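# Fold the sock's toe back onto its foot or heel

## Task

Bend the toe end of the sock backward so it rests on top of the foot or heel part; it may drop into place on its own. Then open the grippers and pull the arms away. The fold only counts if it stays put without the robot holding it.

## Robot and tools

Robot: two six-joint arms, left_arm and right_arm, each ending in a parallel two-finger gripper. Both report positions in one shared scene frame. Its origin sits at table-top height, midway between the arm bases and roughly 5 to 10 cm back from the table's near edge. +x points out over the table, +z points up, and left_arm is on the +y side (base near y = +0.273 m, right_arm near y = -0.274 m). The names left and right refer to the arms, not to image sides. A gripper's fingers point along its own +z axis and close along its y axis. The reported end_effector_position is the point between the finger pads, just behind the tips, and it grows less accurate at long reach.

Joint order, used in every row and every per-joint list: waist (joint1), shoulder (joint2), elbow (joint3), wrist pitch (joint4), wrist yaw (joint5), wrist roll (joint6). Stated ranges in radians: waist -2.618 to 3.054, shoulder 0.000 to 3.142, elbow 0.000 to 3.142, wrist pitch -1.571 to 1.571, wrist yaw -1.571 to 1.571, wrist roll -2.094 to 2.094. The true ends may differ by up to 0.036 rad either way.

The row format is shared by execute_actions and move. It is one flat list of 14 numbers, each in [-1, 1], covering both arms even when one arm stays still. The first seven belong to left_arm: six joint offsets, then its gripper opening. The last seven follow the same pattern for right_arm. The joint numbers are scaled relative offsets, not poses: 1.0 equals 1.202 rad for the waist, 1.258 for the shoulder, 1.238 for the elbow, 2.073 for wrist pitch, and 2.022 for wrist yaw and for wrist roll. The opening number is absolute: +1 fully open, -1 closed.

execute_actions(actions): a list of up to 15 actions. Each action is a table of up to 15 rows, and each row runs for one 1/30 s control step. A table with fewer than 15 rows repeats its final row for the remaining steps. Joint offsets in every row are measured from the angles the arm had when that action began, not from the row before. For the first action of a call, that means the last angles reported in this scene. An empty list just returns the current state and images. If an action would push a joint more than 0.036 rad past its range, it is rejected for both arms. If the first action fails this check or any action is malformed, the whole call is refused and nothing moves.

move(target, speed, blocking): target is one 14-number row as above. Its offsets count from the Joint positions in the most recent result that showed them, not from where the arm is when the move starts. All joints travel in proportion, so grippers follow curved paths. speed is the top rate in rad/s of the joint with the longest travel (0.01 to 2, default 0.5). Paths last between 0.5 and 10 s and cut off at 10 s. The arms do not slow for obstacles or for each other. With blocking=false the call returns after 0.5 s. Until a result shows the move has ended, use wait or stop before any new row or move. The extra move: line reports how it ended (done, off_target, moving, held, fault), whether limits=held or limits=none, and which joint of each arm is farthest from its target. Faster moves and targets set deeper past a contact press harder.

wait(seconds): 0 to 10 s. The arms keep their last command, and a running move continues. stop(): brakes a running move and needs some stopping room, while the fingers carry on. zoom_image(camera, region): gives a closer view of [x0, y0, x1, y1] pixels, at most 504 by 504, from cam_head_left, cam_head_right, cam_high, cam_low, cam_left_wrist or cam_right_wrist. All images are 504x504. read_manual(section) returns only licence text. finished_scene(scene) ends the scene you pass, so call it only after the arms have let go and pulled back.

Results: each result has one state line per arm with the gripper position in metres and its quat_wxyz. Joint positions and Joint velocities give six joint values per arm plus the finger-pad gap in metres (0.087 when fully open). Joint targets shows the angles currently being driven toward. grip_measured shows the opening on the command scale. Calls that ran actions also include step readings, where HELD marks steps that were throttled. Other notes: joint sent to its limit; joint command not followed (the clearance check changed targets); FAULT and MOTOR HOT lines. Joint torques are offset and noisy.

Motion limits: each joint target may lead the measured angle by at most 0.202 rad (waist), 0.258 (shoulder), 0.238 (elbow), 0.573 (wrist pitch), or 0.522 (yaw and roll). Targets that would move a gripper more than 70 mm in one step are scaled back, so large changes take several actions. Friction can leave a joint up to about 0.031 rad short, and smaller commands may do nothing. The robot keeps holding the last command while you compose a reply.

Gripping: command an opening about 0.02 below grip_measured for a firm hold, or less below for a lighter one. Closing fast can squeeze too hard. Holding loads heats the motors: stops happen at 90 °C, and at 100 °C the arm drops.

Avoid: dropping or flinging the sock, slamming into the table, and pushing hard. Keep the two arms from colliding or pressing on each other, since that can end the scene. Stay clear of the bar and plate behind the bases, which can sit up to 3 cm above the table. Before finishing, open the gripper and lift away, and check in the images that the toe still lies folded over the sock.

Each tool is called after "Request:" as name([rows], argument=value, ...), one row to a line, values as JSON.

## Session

Request:
execute_actions(actions=[])

Scene clock: 0.00 s.
left_arm: end_effector_position=(+0.3834, +0.2835, +0.3816) grip_measured=+1.000 end_effector_quat_wxyz=(+0.712, -0.012, +0.702, +0.015) | right_arm: end_effector_position=(+0.3933, -0.2726, +0.3658) grip_measured=+0.999 end_effector_quat_wxyz=(+0.702, +0.007, +0.712, +0.003)
Joint names: [waist, shoulder, elbow, wrist pitch, wrist yaw, wrist roll]
Joint positions: left_arm=[ 0.004  1.033  1.04   0.006 -0.014  0.002  0.087] | right_arm=[-0.003  1.039  1.032  0.009  0.015  0.014  0.087]
Joint velocities: left_arm=[ 0.002 -0.017 -0.022  0.007 -0.051 -0.007  0.   ] | right_arm=[ 0.002 -0.002  0.007 -0.037  0.022  0.007  0.001]
Joint torques (N m, as the arm reports them, + toward a larger angle): no reading
Motor temperatures (°C, as the motors report them): left_arm=[26 31 32 31 28 27] | right_arm=[26 28 29 29 27 26]
Joint targets: left_arm=[0.004 1.033 1.040 0.006 -0.014 0.002] | right_arm=[-0.003 1.039 1.032 0.009 0.015 0.014]

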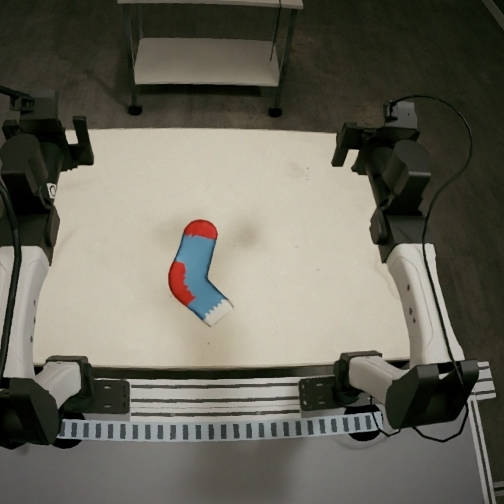

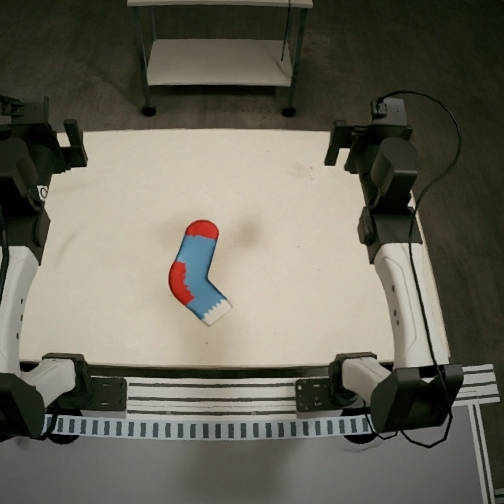

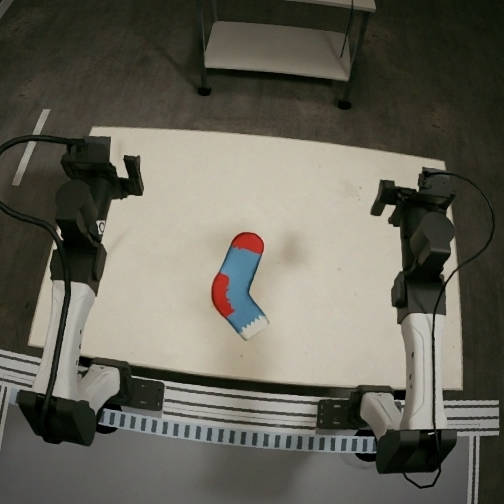

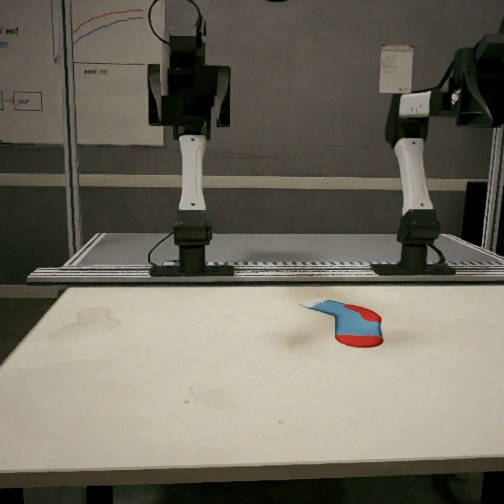

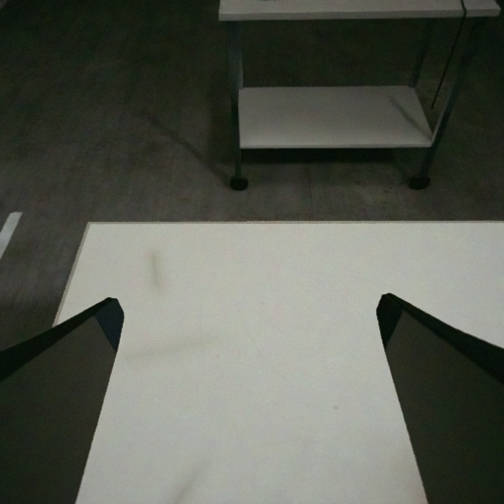

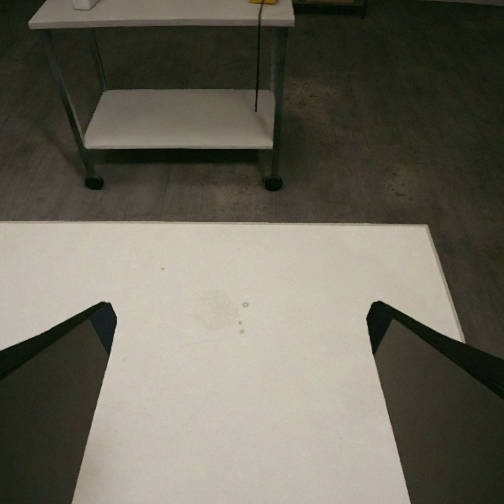

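Request:
move(target=[-0.392,1,1,-0.71,0.007,-0.94,0.1,0,0,0,0,0,0,1], speed=1.4)

Request:
move(target=[0,0.205,0.045,0.048,0,0,0.1,0,0,0,0,0,0,1])

Scene clock: 16.40 s.
left_arm: end_effector_position=(+0.4185, +0.0321, +0.1421) grip_measured=+0.100 end_effector_quat_wxyz=(+0.025, -0.661, +0.749, -0.048) | right_arm: end_effector_position=(+0.3933, -0.2726, +0.3658) grip_measured=+0.999 end_effector_quat_wxyz=(+0.702, +0.007, +0.712, +0.003)
Joint names: [waist, shoulder, elbow, wrist pitch, wrist yaw, wrist roll]
Joint positions: left_arm=[-0.465  2.278  2.265 -1.451 -0.005 -1.891  0.048] | right_arm=[-0.003  1.039  1.032  0.009  0.015  0.014  0.087]
Joint velocities: left_arm=[-0.007 -0.007  0.002 -0.007 -0.007 -0.022 -0.001] | right_arm=[-0.002 -0.002 -0.017  0.037 -0.051 -0.066 -0.001]
Joint torques (N m, as the arm reports them, + toward a larger angle): left_arm=[  0.01 -11.42   9.09   0.29  -0.14  -0.04] | right_arm=[-0.01 -2.89  8.57  1.64  0.02  0.16]
Motor temperatures (°C, as the motors report them): left_arm=[26 32 35 35 28 27] | right_arm=[26 28 30 32 27 26]
Joint targets: left_arm=[-0.468 2.291 2.277 -1.466 0.000 -1.899] | right_arm=[-0.003 1.039 1.032 0.009 0.015 0.014]
move: done; limits=none; left_arm: farthest joint: the wrist pitch, 0.015 radians from its target (1.472 radians at the start); right_arm: farthest joint: the waist, 0.000 radians from its target (0.000 radians at the start)
camera_calibration (this result's frames):
cam_left_wrist: T_world_to_cam=[[0.984511, -0.135731, 0.110971, -0.427036], [-0.170594, -0.595653, 0.784917, -0.00215032], [-0.0404378, -0.791691, -0.609582, 0.270495], [0, 0, 0, 1]] pos_world=[0.430993, 0.154905, 0.213965]

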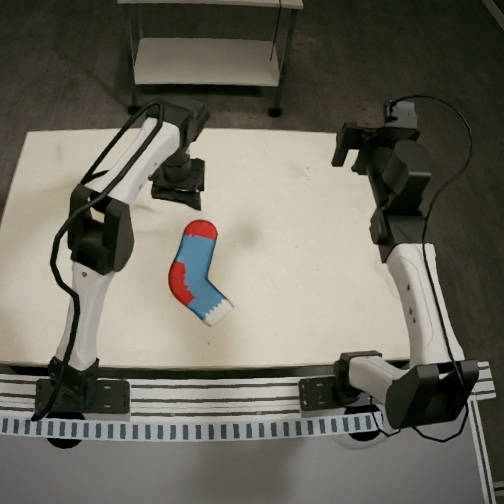

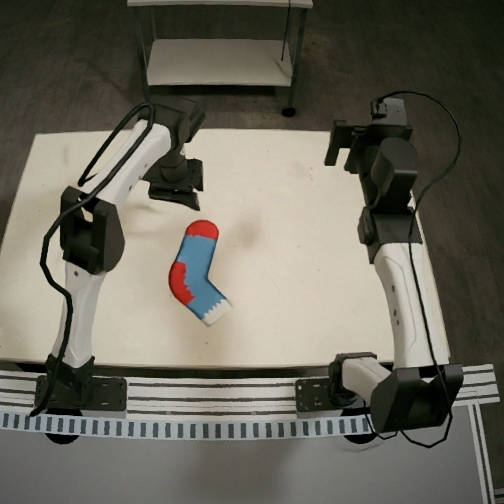

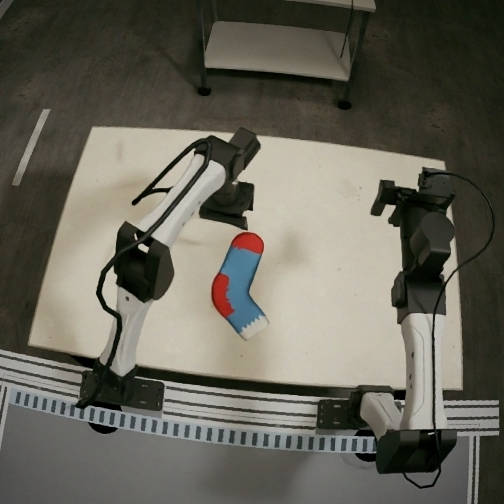

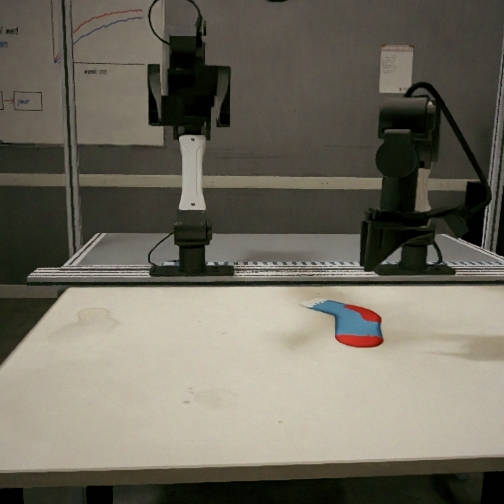

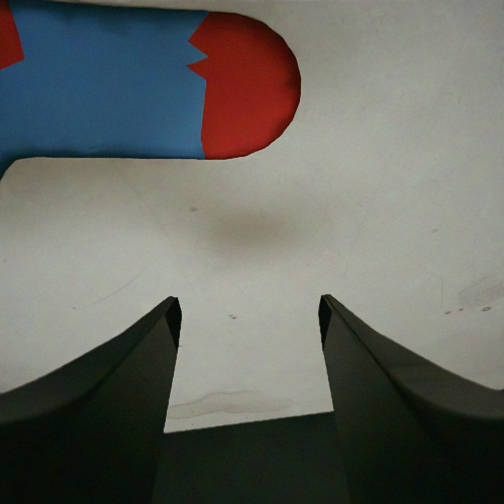

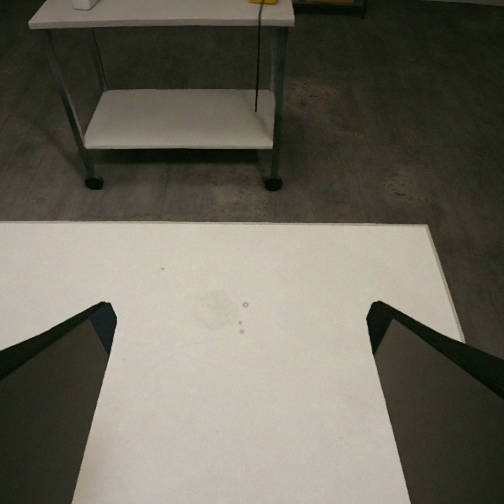

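Scene clock: 17.53 s.
left_arm: end_effector_position=(+0.4377, +0.0231, +0.0397) grip_measured=+0.100 end_effector_quat_wxyz=(+0.001, -0.662, +0.750, +0.006) | right_arm: end_effector_position=(+0.3933, -0.2726, +0.3658) grip_measured=+0.999 end_effector_quat_wxyz=(+0.702, +0.007, +0.712, +0.003)
Joint names: [waist, shoulder, elbow, wrist pitch, wrist yaw, wrist roll]
Joint positions: left_arm=[-0.465  2.526  2.308 -1.364 -0.005 -1.891  0.048] | right_arm=[-0.003  1.039  1.032  0.009  0.015  0.014  0.087]
Joint velocities: left_arm=[-0.012 -0.007 -0.002  0.007 -0.022 -0.081  0.   ] | right_arm=[ 0.002  0.007 -0.022  0.022 -0.022 -0.051  0.001]
Joint torques (N m, as the arm reports them, + toward a larger angle): left_arm=[  0.42 -13.27   8.95   0.31  -0.13   0.02] | right_arm=[ 0.   -2.89  8.57  1.64  0.02  0.16]
Motor temperatures (°C, as the motors report them): left_arm=[26 33 35 35 28 27] | right_arm=[26 28 30 32 27 26]
Joint targets: left_arm=[-0.465 2.536 2.321 -1.352 -0.005 -1.891] | right_arm=[-0.003 1.039 1.032 0.009 0.015 0.014]
move: done; limits=none; left_arm: farthest joint: the wrist pitch, 0.013 radians from its target (0.099 radians at the start); right_arm: farthest joint: the waist, 0.000 radians from its target (0.000 radians at the start)
camera_calibration (this result's frames):
cam_left_wrist: T_world_to_cam=[[0.990392, -0.138278, -0.00152483, -0.433835], [-0.0875135, -0.635264, 0.767321, 0.0414543], [-0.107072, -0.759815, -0.641261, 0.231453], [0, 0, 0, 1]] pos_world=[0.458077, 0.142206, 0.115951]

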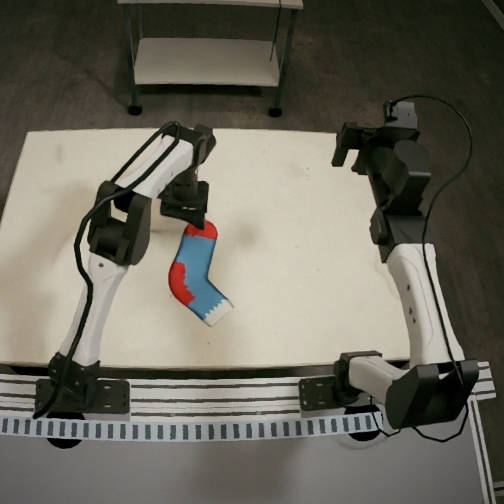

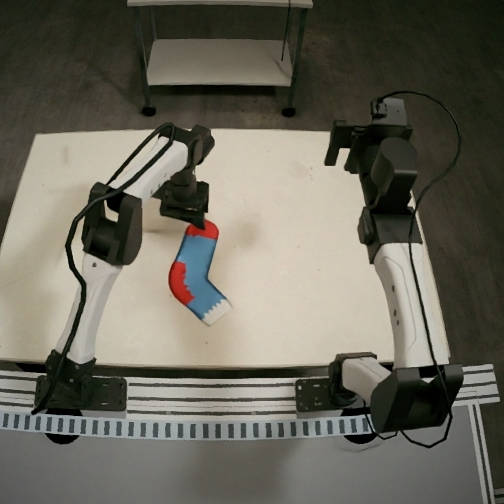

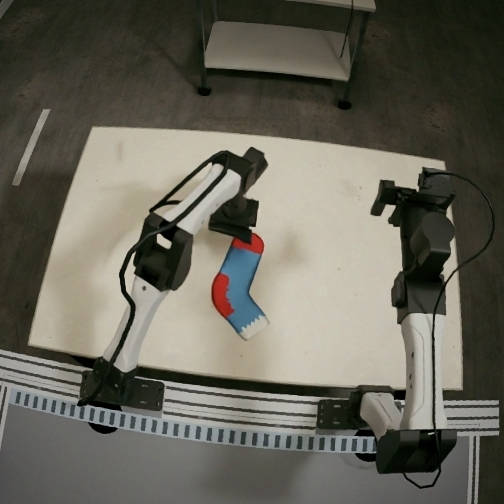

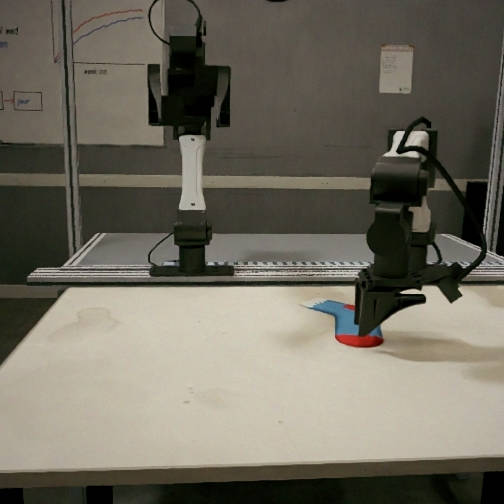

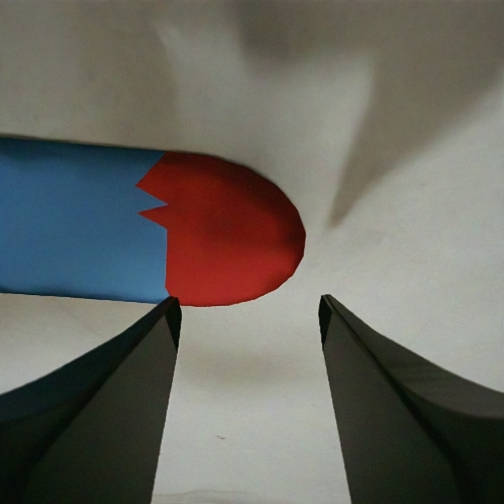

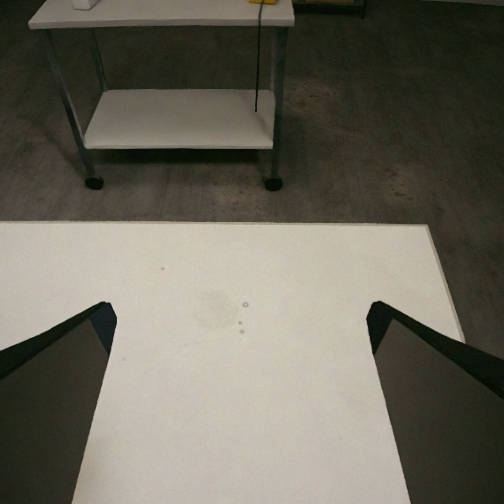

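Request:
move(target=[0.015,0.058,-0.005,0.028,0,0,0.1,0,0,0,0,0,0,1], speed=0.1)

Scene clock: 22.37 s.
left_arm: end_effector_position=(+0.4441, +0.0249, +0.0174) grip_measured=+0.100 end_effector_quat_wxyz=(-0.002, -0.665, +0.747, +0.010) | right_arm: end_effector_position=(+0.3933, -0.2726, +0.3658) grip_measured=+0.999 end_effector_quat_wxyz=(+0.702, +0.007, +0.712, +0.003)
Joint names: [waist, shoulder, elbow, wrist pitch, wrist yaw, wrist roll]
Joint positions: left_arm=[-0.456  2.574  2.308 -1.326 -0.002 -1.891  0.048] | right_arm=[-0.003  1.039  1.032  0.009  0.015  0.014  0.087]
Joint velocities: left_arm=[ 0.012 -0.007  0.007 -0.022  0.037 -0.066  0.   ] | right_arm=[-0.012 -0.022  0.002  0.037  0.037 -0.051  0.001]
Joint torques (N m, as the arm reports them, + toward a larger angle): left_arm=[  1.16 -12.32   7.46   0.35  -0.16   0.04] | right_arm=[ 0.   -2.88  8.57  1.64  0.02  0.16]
Motor temperatures (°C, as the motors report them): left_arm=[26 36 35 34 28 27] | right_arm=[26 28 31 32 27 26]
Joint targets: left_arm=[-0.447 2.600 2.302 -1.306 -0.006 -1.891] | right_arm=[-0.003 1.039 1.032 0.009 0.015 0.014]
move: off_target (left_arm); limits=none; left_arm: farthest joint: the shoulder, 0.025 radians from its target (0.073 radians at the start); right_arm: farthest joint: the waist, 0.000 radians from its target (0.000 radians at the start)
camera_calibration (this result's frames):
cam_left_wrist: T_world_to_cam=[[0.991614, -0.128755, -0.0111578, -0.440578], [-0.0740633, -0.636904, 0.767377, 0.0542414], [-0.10591, -0.760115, -0.641099, 0.218666], [0, 0, 0, 1]] pos_world=[0.46406, 0.144031, 0.093647]

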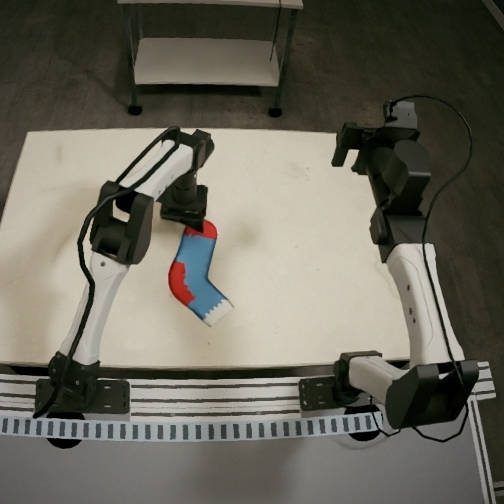

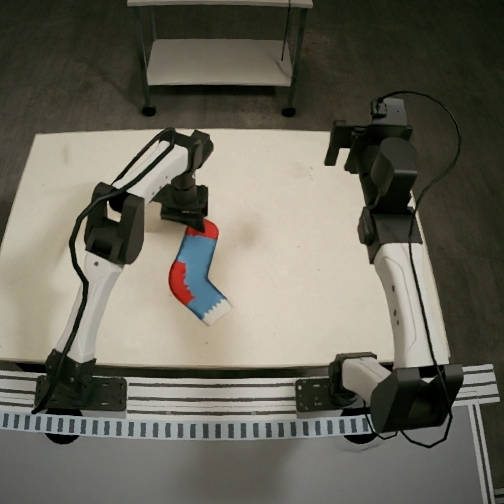

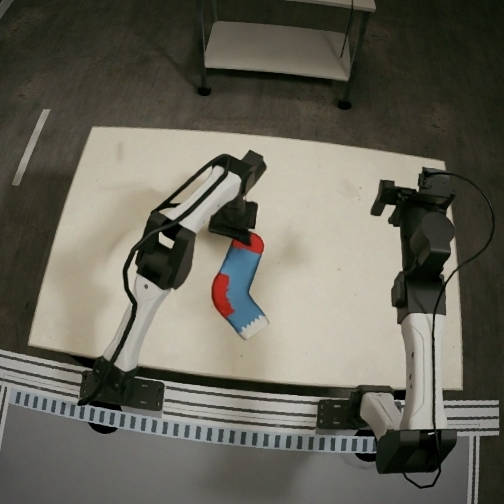

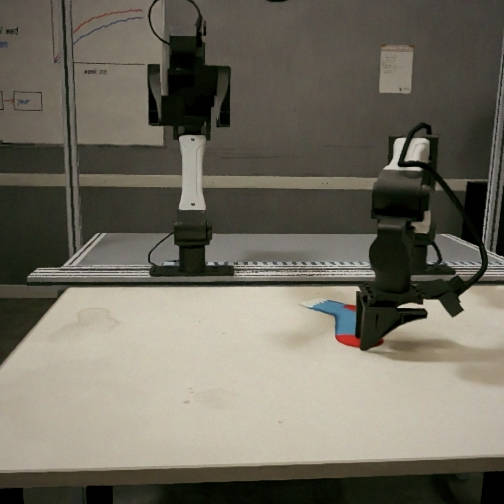

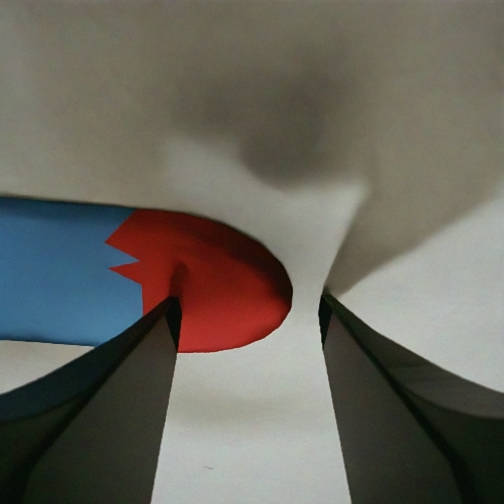

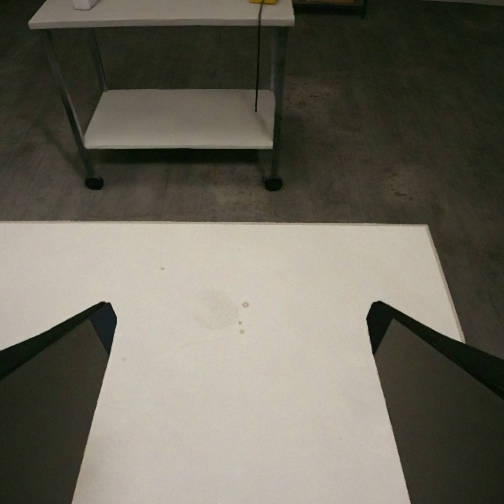

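Request:
execute_actions([
  [[0,0.024,-0.019,0,0,0,0.05,0,0,0,0,0,0,1],[0,0.024,-0.019,0,0,0,0,0,0,0,0,0,0,1],[0,0.024,-0.019,0,0,0,-0.05,0,0,0,0,0,0,1],[0,0.024,-0.019,0,0,0,-0.1,0,0,0,0,0,0,1],[0,0.024,-0.019,0,0,0,-0.15,0,0,0,0,0,0,1],[0,0.024,-0.019,0,0,0,-0.2,0,0,0,0,0,0,1],[0,0.024,-0.019,0,0,0,-0.25,0,0,0,0,0,0,1],[0,0.024,-0.019,0,0,0,-0.3,0,0,0,0,0,0,1],[0,0.024,-0.019,0,0,0,-0.35,0,0,0,0,0,0,1],[0,0.024,-0.019,0,0,0,-0.4,0,0,0,0,0,0,1],[0,0.024,-0.019,0,0,0,-0.45,0,0,0,0,0,0,1],[0,0.024,-0.019,0,0,0,-0.5,0,0,0,0,0,0,1]],
  [[0,0.024,-0.019,0,0,0,-0.55,0,0,0,0,0,0,1],[0,0.024,-0.019,0,0,0,-0.6,0,0,0,0,0,0,1],[0,0.024,-0.019,0,0,0,-0.65,0,0,0,0,0,0,1],[0,0.024,-0.019,0,0,0,-0.7,0,0,0,0,0,0,1],[0,0.024,-0.019,0,0,0,-0.75,0,0,0,0,0,0,1],[0,0.024,-0.019,0,0,0,-0.8,0,0,0,0,0,0,1],[0,0.024,-0.019,0,0,0,-0.85,0,0,0,0,0,0,1],[0,0.024,-0.019,0,0,0,-0.9,0,0,0,0,0,0,1],[0,0.024,-0.019,0,0,0,-0.95,0,0,0,0,0,0,1],[0,0.024,-0.019,0,0,0,-1,0,0,0,0,0,0,1]],
])

Request:
move(target=[-0.03,-0.265,-0.262,0.01,0,0,-1,0,0,0,0,0,0,1], speed=0.3)

Scene clock: 42.13 s.
left_arm: end_effector_position=(+0.4418, +0.0239, +0.0178) grip_measured=-0.922 end_effector_quat_wxyz=(-0.008, -0.665, +0.747, +0.011) | right_arm: end_effector_position=(+0.3933, -0.2726, +0.3658) grip_measured=+0.999 end_effector_quat_wxyz=(+0.702, +0.007, +0.712, +0.003)
Joint names: [waist, shoulder, elbow, wrist pitch, wrist yaw, wrist roll]
Joint positions: left_arm=[-0.456  2.574  2.308 -1.333  0.008 -1.891  0.003] | right_arm=[-0.003  1.039  1.032  0.009  0.015  0.014  0.087]
Joint velocities: left_arm=[-0.002  0.007  0.007 -0.037  0.022 -0.066  0.   ] | right_arm=[ 0.007 -0.022 -0.027 -0.022 -0.037  0.037 -0.   ]
Joint torques (N m, as the arm reports them, + toward a larger angle): left_arm=[  0.21 -11.7    5.59   0.13  -0.21   0.02] | right_arm=[-0.01 -2.89  8.56  1.64  0.02  0.16]
Motor temperatures (°C, as the motors report them): left_arm=[26 44 36 32 28 27] | right_arm=[26 28 32 33 27 26]
Joint targets: left_arm=[-0.456 2.604 2.285 -1.330 0.003 -1.891] | right_arm=[-0.003 1.039 1.032 0.009 0.015 0.014]
Step readings (joint positions; steps 1 to 15: 1st action; 16 to 30: 2nd action):
0: left_arm=[-0.456 2.574 2.308 -1.326 -0.002 -1.891] | right_arm=[-0.003 1.039 1.032 0.009 0.015 0.014]
1: left_arm=[-0.456 2.574 2.308 -1.327 -0.002 -1.891] | right_arm=[-0.003 1.039 1.032 0.009 0.015 0.014]
2: left_arm=[-0.456 2.574 2.308 -1.327 -0.002 -1.891] | right_arm=[-0.003 1.039 1.032 0.009 0.015 0.014]
4: left_arm=[-0.456 2.574 2.308 -1.327 -0.001 -1.891] | right_arm=[-0.003 1.039 1.032 0.009 0.015 0.014]
8: left_arm=[-0.456 2.574 2.308 -1.329 0.001 -1.891] | right_arm=[-0.003 1.039 1.032 0.009 0.015 0.014]
15: left_arm=[-0.456 2.574 2.308 -1.330 0.003 -1.891] | right_arm=[-0.003 1.039 1.032 0.009 0.015 0.014]
16: left_arm=[-0.456 2.574 2.308 -1.331 0.004 -1.891] | right_arm=[-0.003 1.039 1.032 0.009 0.015 0.014]
17: left_arm=[-0.456 2.574 2.308 -1.332 0.005 -1.891] | right_arm=[-0.003 1.039 1.032 0.009 0.015 0.014]
19: left_arm=[-0.456 2.574 2.308 -1.334 0.007 -1.891] | right_arm=[-0.003 1.039 1.032 0.009 0.015 0.014]
23: left_arm=[-0.456 2.574 2.308 -1.334 0.008 -1.891] | right_arm=[-0.003 1.039 1.032 0.009 0.015 0.014]
30: Joint positions above
camera_calibration (this result's frames):
cam_left_wrist: T_world_to_cam=[[0.991477, -0.128607, -0.020811, -0.438175], [-0.0657658, -0.631967, 0.7722, 0.0493404], [-0.112462, -0.76425, -0.635039, 0.220839], [0, 0, 0, 1]] pos_world=[0.462522, 0.143605, 0.0930216]

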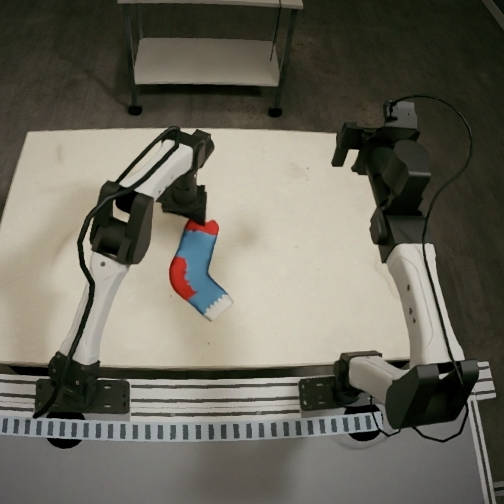

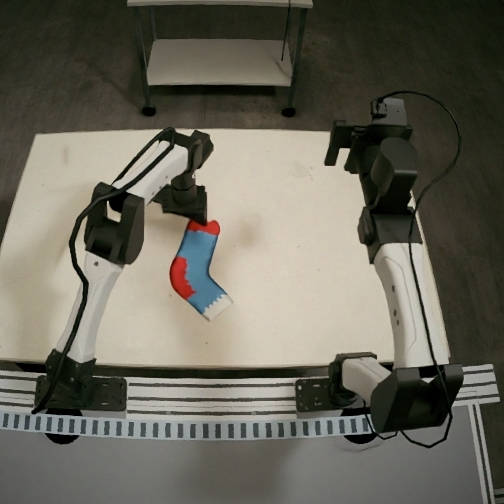

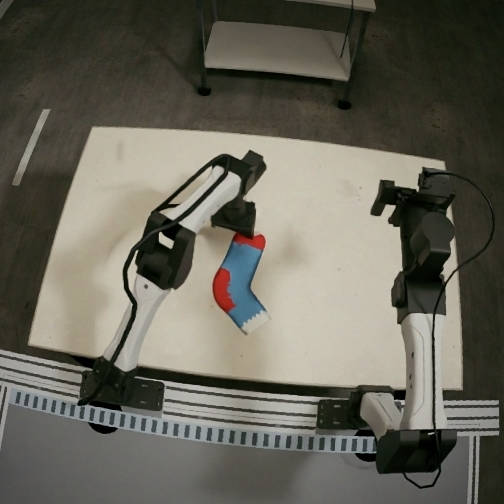

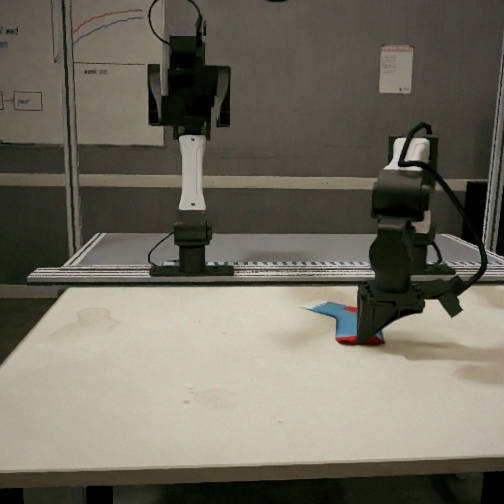

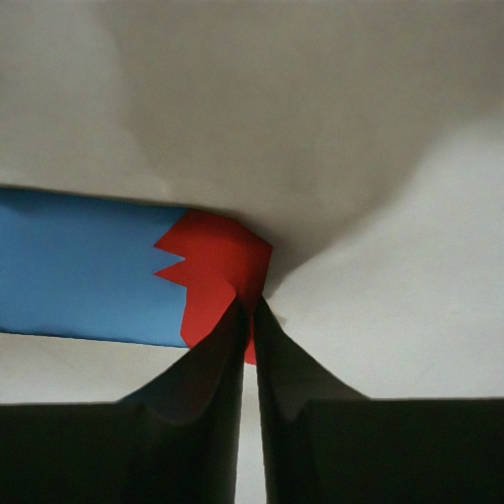

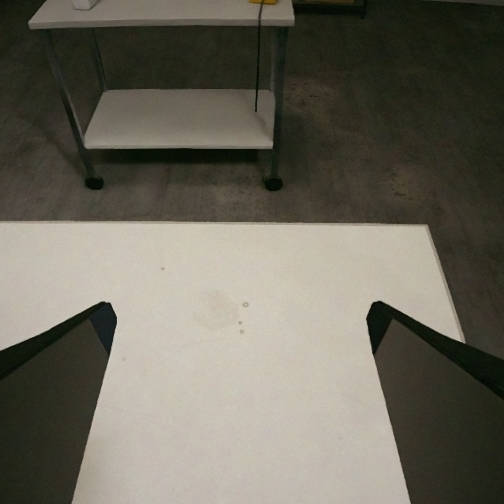

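Scene clock: 43.77 s.
left_arm: end_effector_position=(+0.3908, +0.0335, +0.0905) grip_measured=-0.923 end_effector_quat_wxyz=(-0.001, -0.655, +0.756, -0.006) | right_arm: end_effector_position=(+0.3933, -0.2726, +0.3657) grip_measured=+0.999 end_effector_quat_wxyz=(+0.702, +0.007, +0.712, +0.003)
Joint names: [waist, shoulder, elbow, wrist pitch, wrist yaw, wrist roll]
Joint positions: left_arm=[-0.484  2.241  2.006 -1.325  0.008 -1.891  0.003] | right_arm=[-0.003  1.039  1.032  0.008  0.015  0.014  0.087]
Joint velocities: left_arm=[-0.002 -0.007 -0.002 -0.081  0.007 -0.066  0.001] | right_arm=[0.017 0.012 0.012 0.037 0.037 0.022 0.   ]
Joint torques (N m, as the arm reports them, + toward a larger angle): left_arm=[ -0.43 -12.19   5.6    0.3   -0.17  -0.03] | right_arm=[ 0.   -2.89  8.57  1.64  0.02  0.16]
Motor temperatures (°C, as the motors report them): left_arm=[26 44 36 32 28 27] | right_arm=[26 29 32 34 27 26]
Joint targets: left_arm=[-0.492 2.240 1.984 -1.313 0.008 -1.891] | right_arm=[-0.003 1.039 1.032 0.008 0.015 0.014]
move: off_target (left_arm); limits=none; left_arm: farthest joint: the elbow, 0.022 radians from its target (0.325 radians at the start); right_arm: farthest joint: the wrist pitch, 0.001 radians from its target (0.000 radians at the start)
camera_calibration (this result's frames):
cam_left_wrist: T_world_to_cam=[[0.98753, -0.156665, 0.0155062, -0.385616], [-0.110066, -0.616643, 0.77951, 0.0120358], [-0.11256, -0.771497, -0.626197, 0.268026], [0, 0, 0, 1]] pos_world=[0.412302, 0.15379, 0.164435]
cam_right_wrist: T_world_to_cam=[[-0.0141364, -0.9999, -0.000245613, -0.271408], [-0.772816, 0.0110818, -0.634534, 0.562811], [0.634473, -0.00878019, -0.772895, 0.167848], [0, 0, 0, 1]] pos_world=[0.324618, -0.276144, 0.486785]

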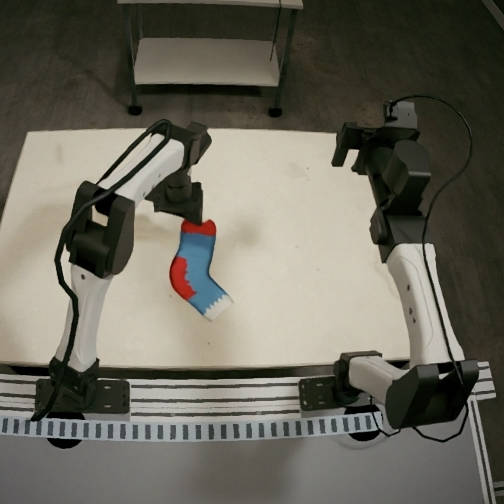

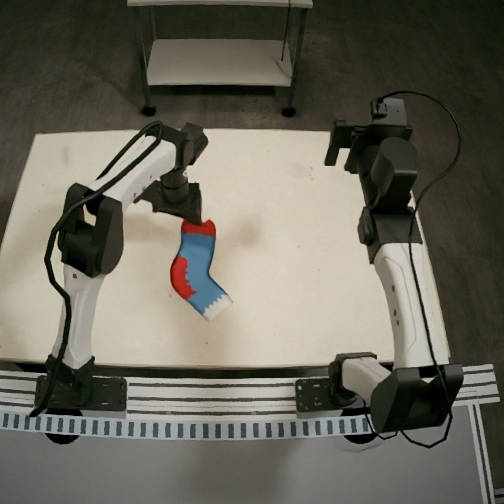

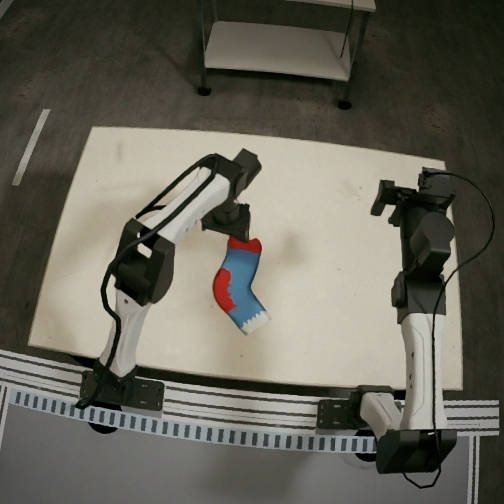

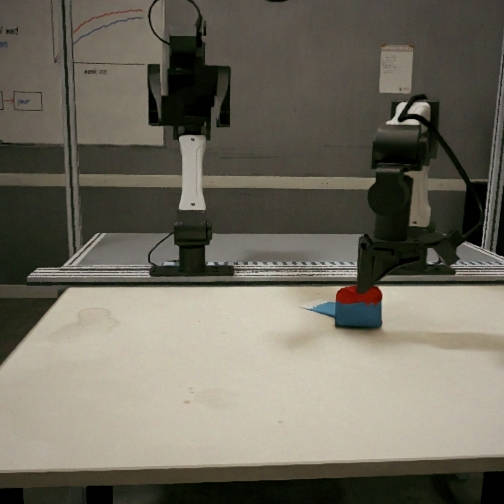

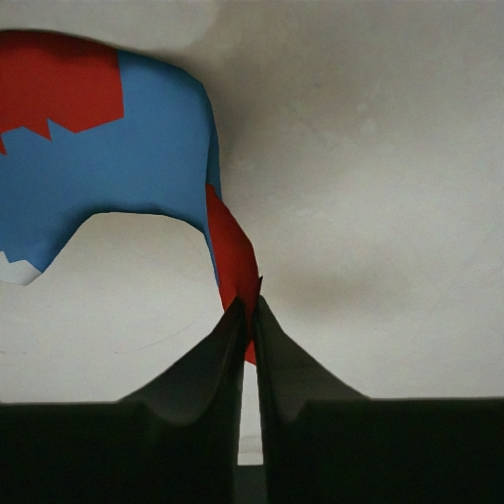

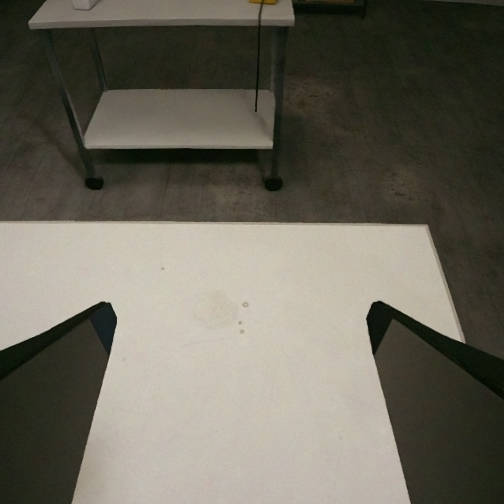

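Request:
move(target=[-0.056,-0.499,-0.96,0.482,0,0,-1,0,0,0,0,0,0,1], speed=0.65)

Scene clock: 52.83 s.
left_arm: end_effector_position=(+0.3051, +0.0524, +0.0451) grip_measured=-0.923 end_effector_quat_wxyz=(+0.077, -0.615, +0.756, -0.210) | right_arm: end_effector_position=(+0.3933, -0.2726, +0.3657) grip_measured=+0.999 end_effector_quat_wxyz=(+0.702, +0.007, +0.712, +0.003)
Joint names: [waist, shoulder, elbow, wrist pitch, wrist yaw, wrist roll]
Joint positions: left_arm=[-0.542  1.625  0.837 -0.333  0.008 -1.891  0.003] | right_arm=[-0.003  1.039  1.032  0.008  0.015  0.014  0.087]
Joint velocities: left_arm=[0.002 0.007 0.002 0.007 0.007 0.007 0.   ] | right_arm=[-0.002 -0.002 -0.007 -0.022 -0.007  0.007 -0.001]
Joint torques (N m, as the arm reports them, + toward a larger angle): left_arm=[-0.49 -7.59  5.86  1.16 -0.1   0.07] | right_arm=[ 0.   -2.88  8.57  1.64  0.02  0.16]
Motor temperatures (°C, as the motors report them): left_arm=[26 46 35 32 28 27] | right_arm=[26 29 32 34 27 26]
Joint targets: left_arm=[-0.551 1.614 0.817 -0.326 0.008 -1.891] | right_arm=[-0.003 1.039 1.032 0.008 0.015 0.014]
move: done; limits=none; left_arm: farthest joint: the elbow, 0.020 radians from its target (1.188 radians at the start); right_arm: farthest joint: the waist, 0.000 radians from its target (0.000 radians at the start)
camera_calibration (this result's frames):
cam_left_wrist: T_world_to_cam=[[0.892202, -0.16636, 0.419881, -0.286005], [-0.448547, -0.43496, 0.780779, 0.143342], [0.0527415, -0.884948, -0.462693, 0.192699], [0, 0, 0, 1]] pos_world=[0.309307, 0.185297, 0.0973301]
cam_right_wrist: T_world_to_cam=[[-0.0141364, -0.9999, -0.000245613, -0.271408], [-0.772816, 0.0110818, -0.634534, 0.562811], [0.634473, -0.00878019, -0.772895, 0.167848], [0, 0, 0, 1]] pos_world=[0.324618, -0.276144, 0.486785]

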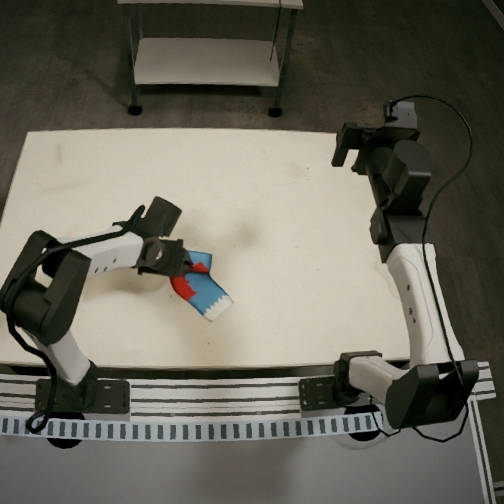

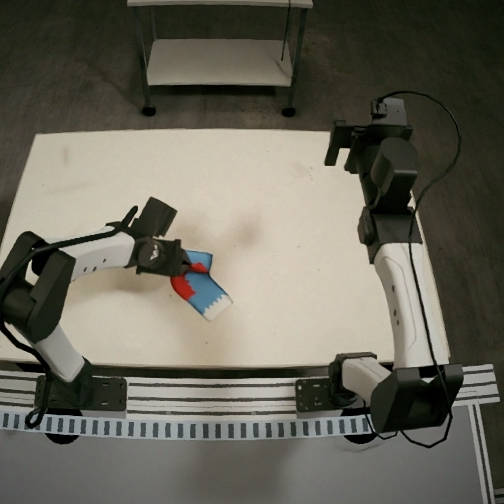

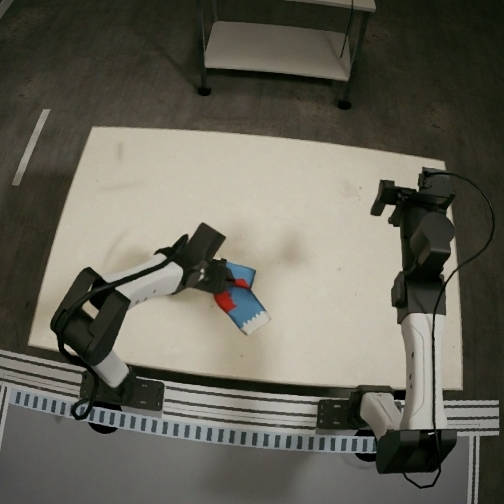

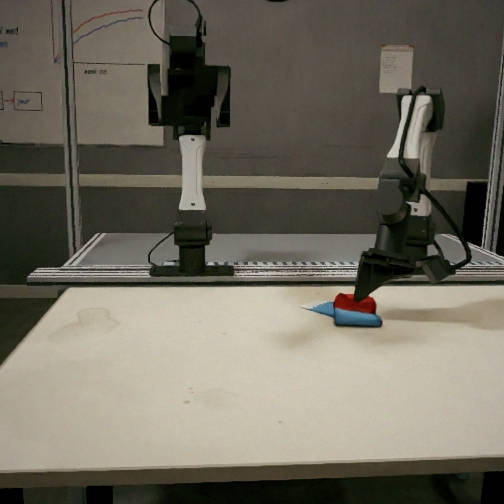

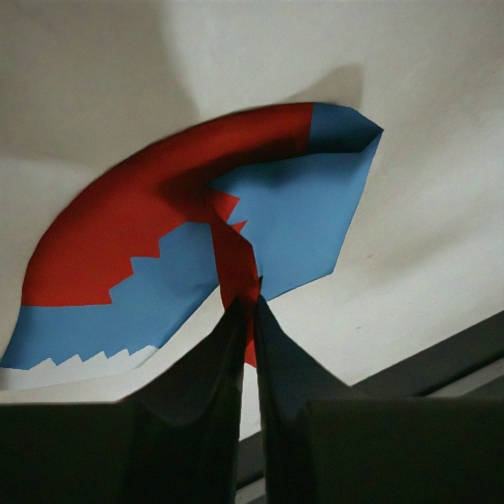

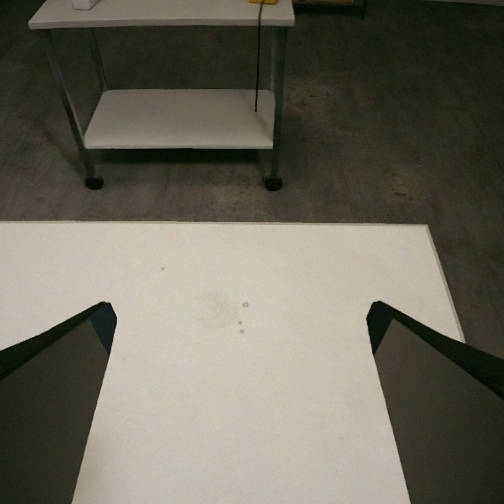

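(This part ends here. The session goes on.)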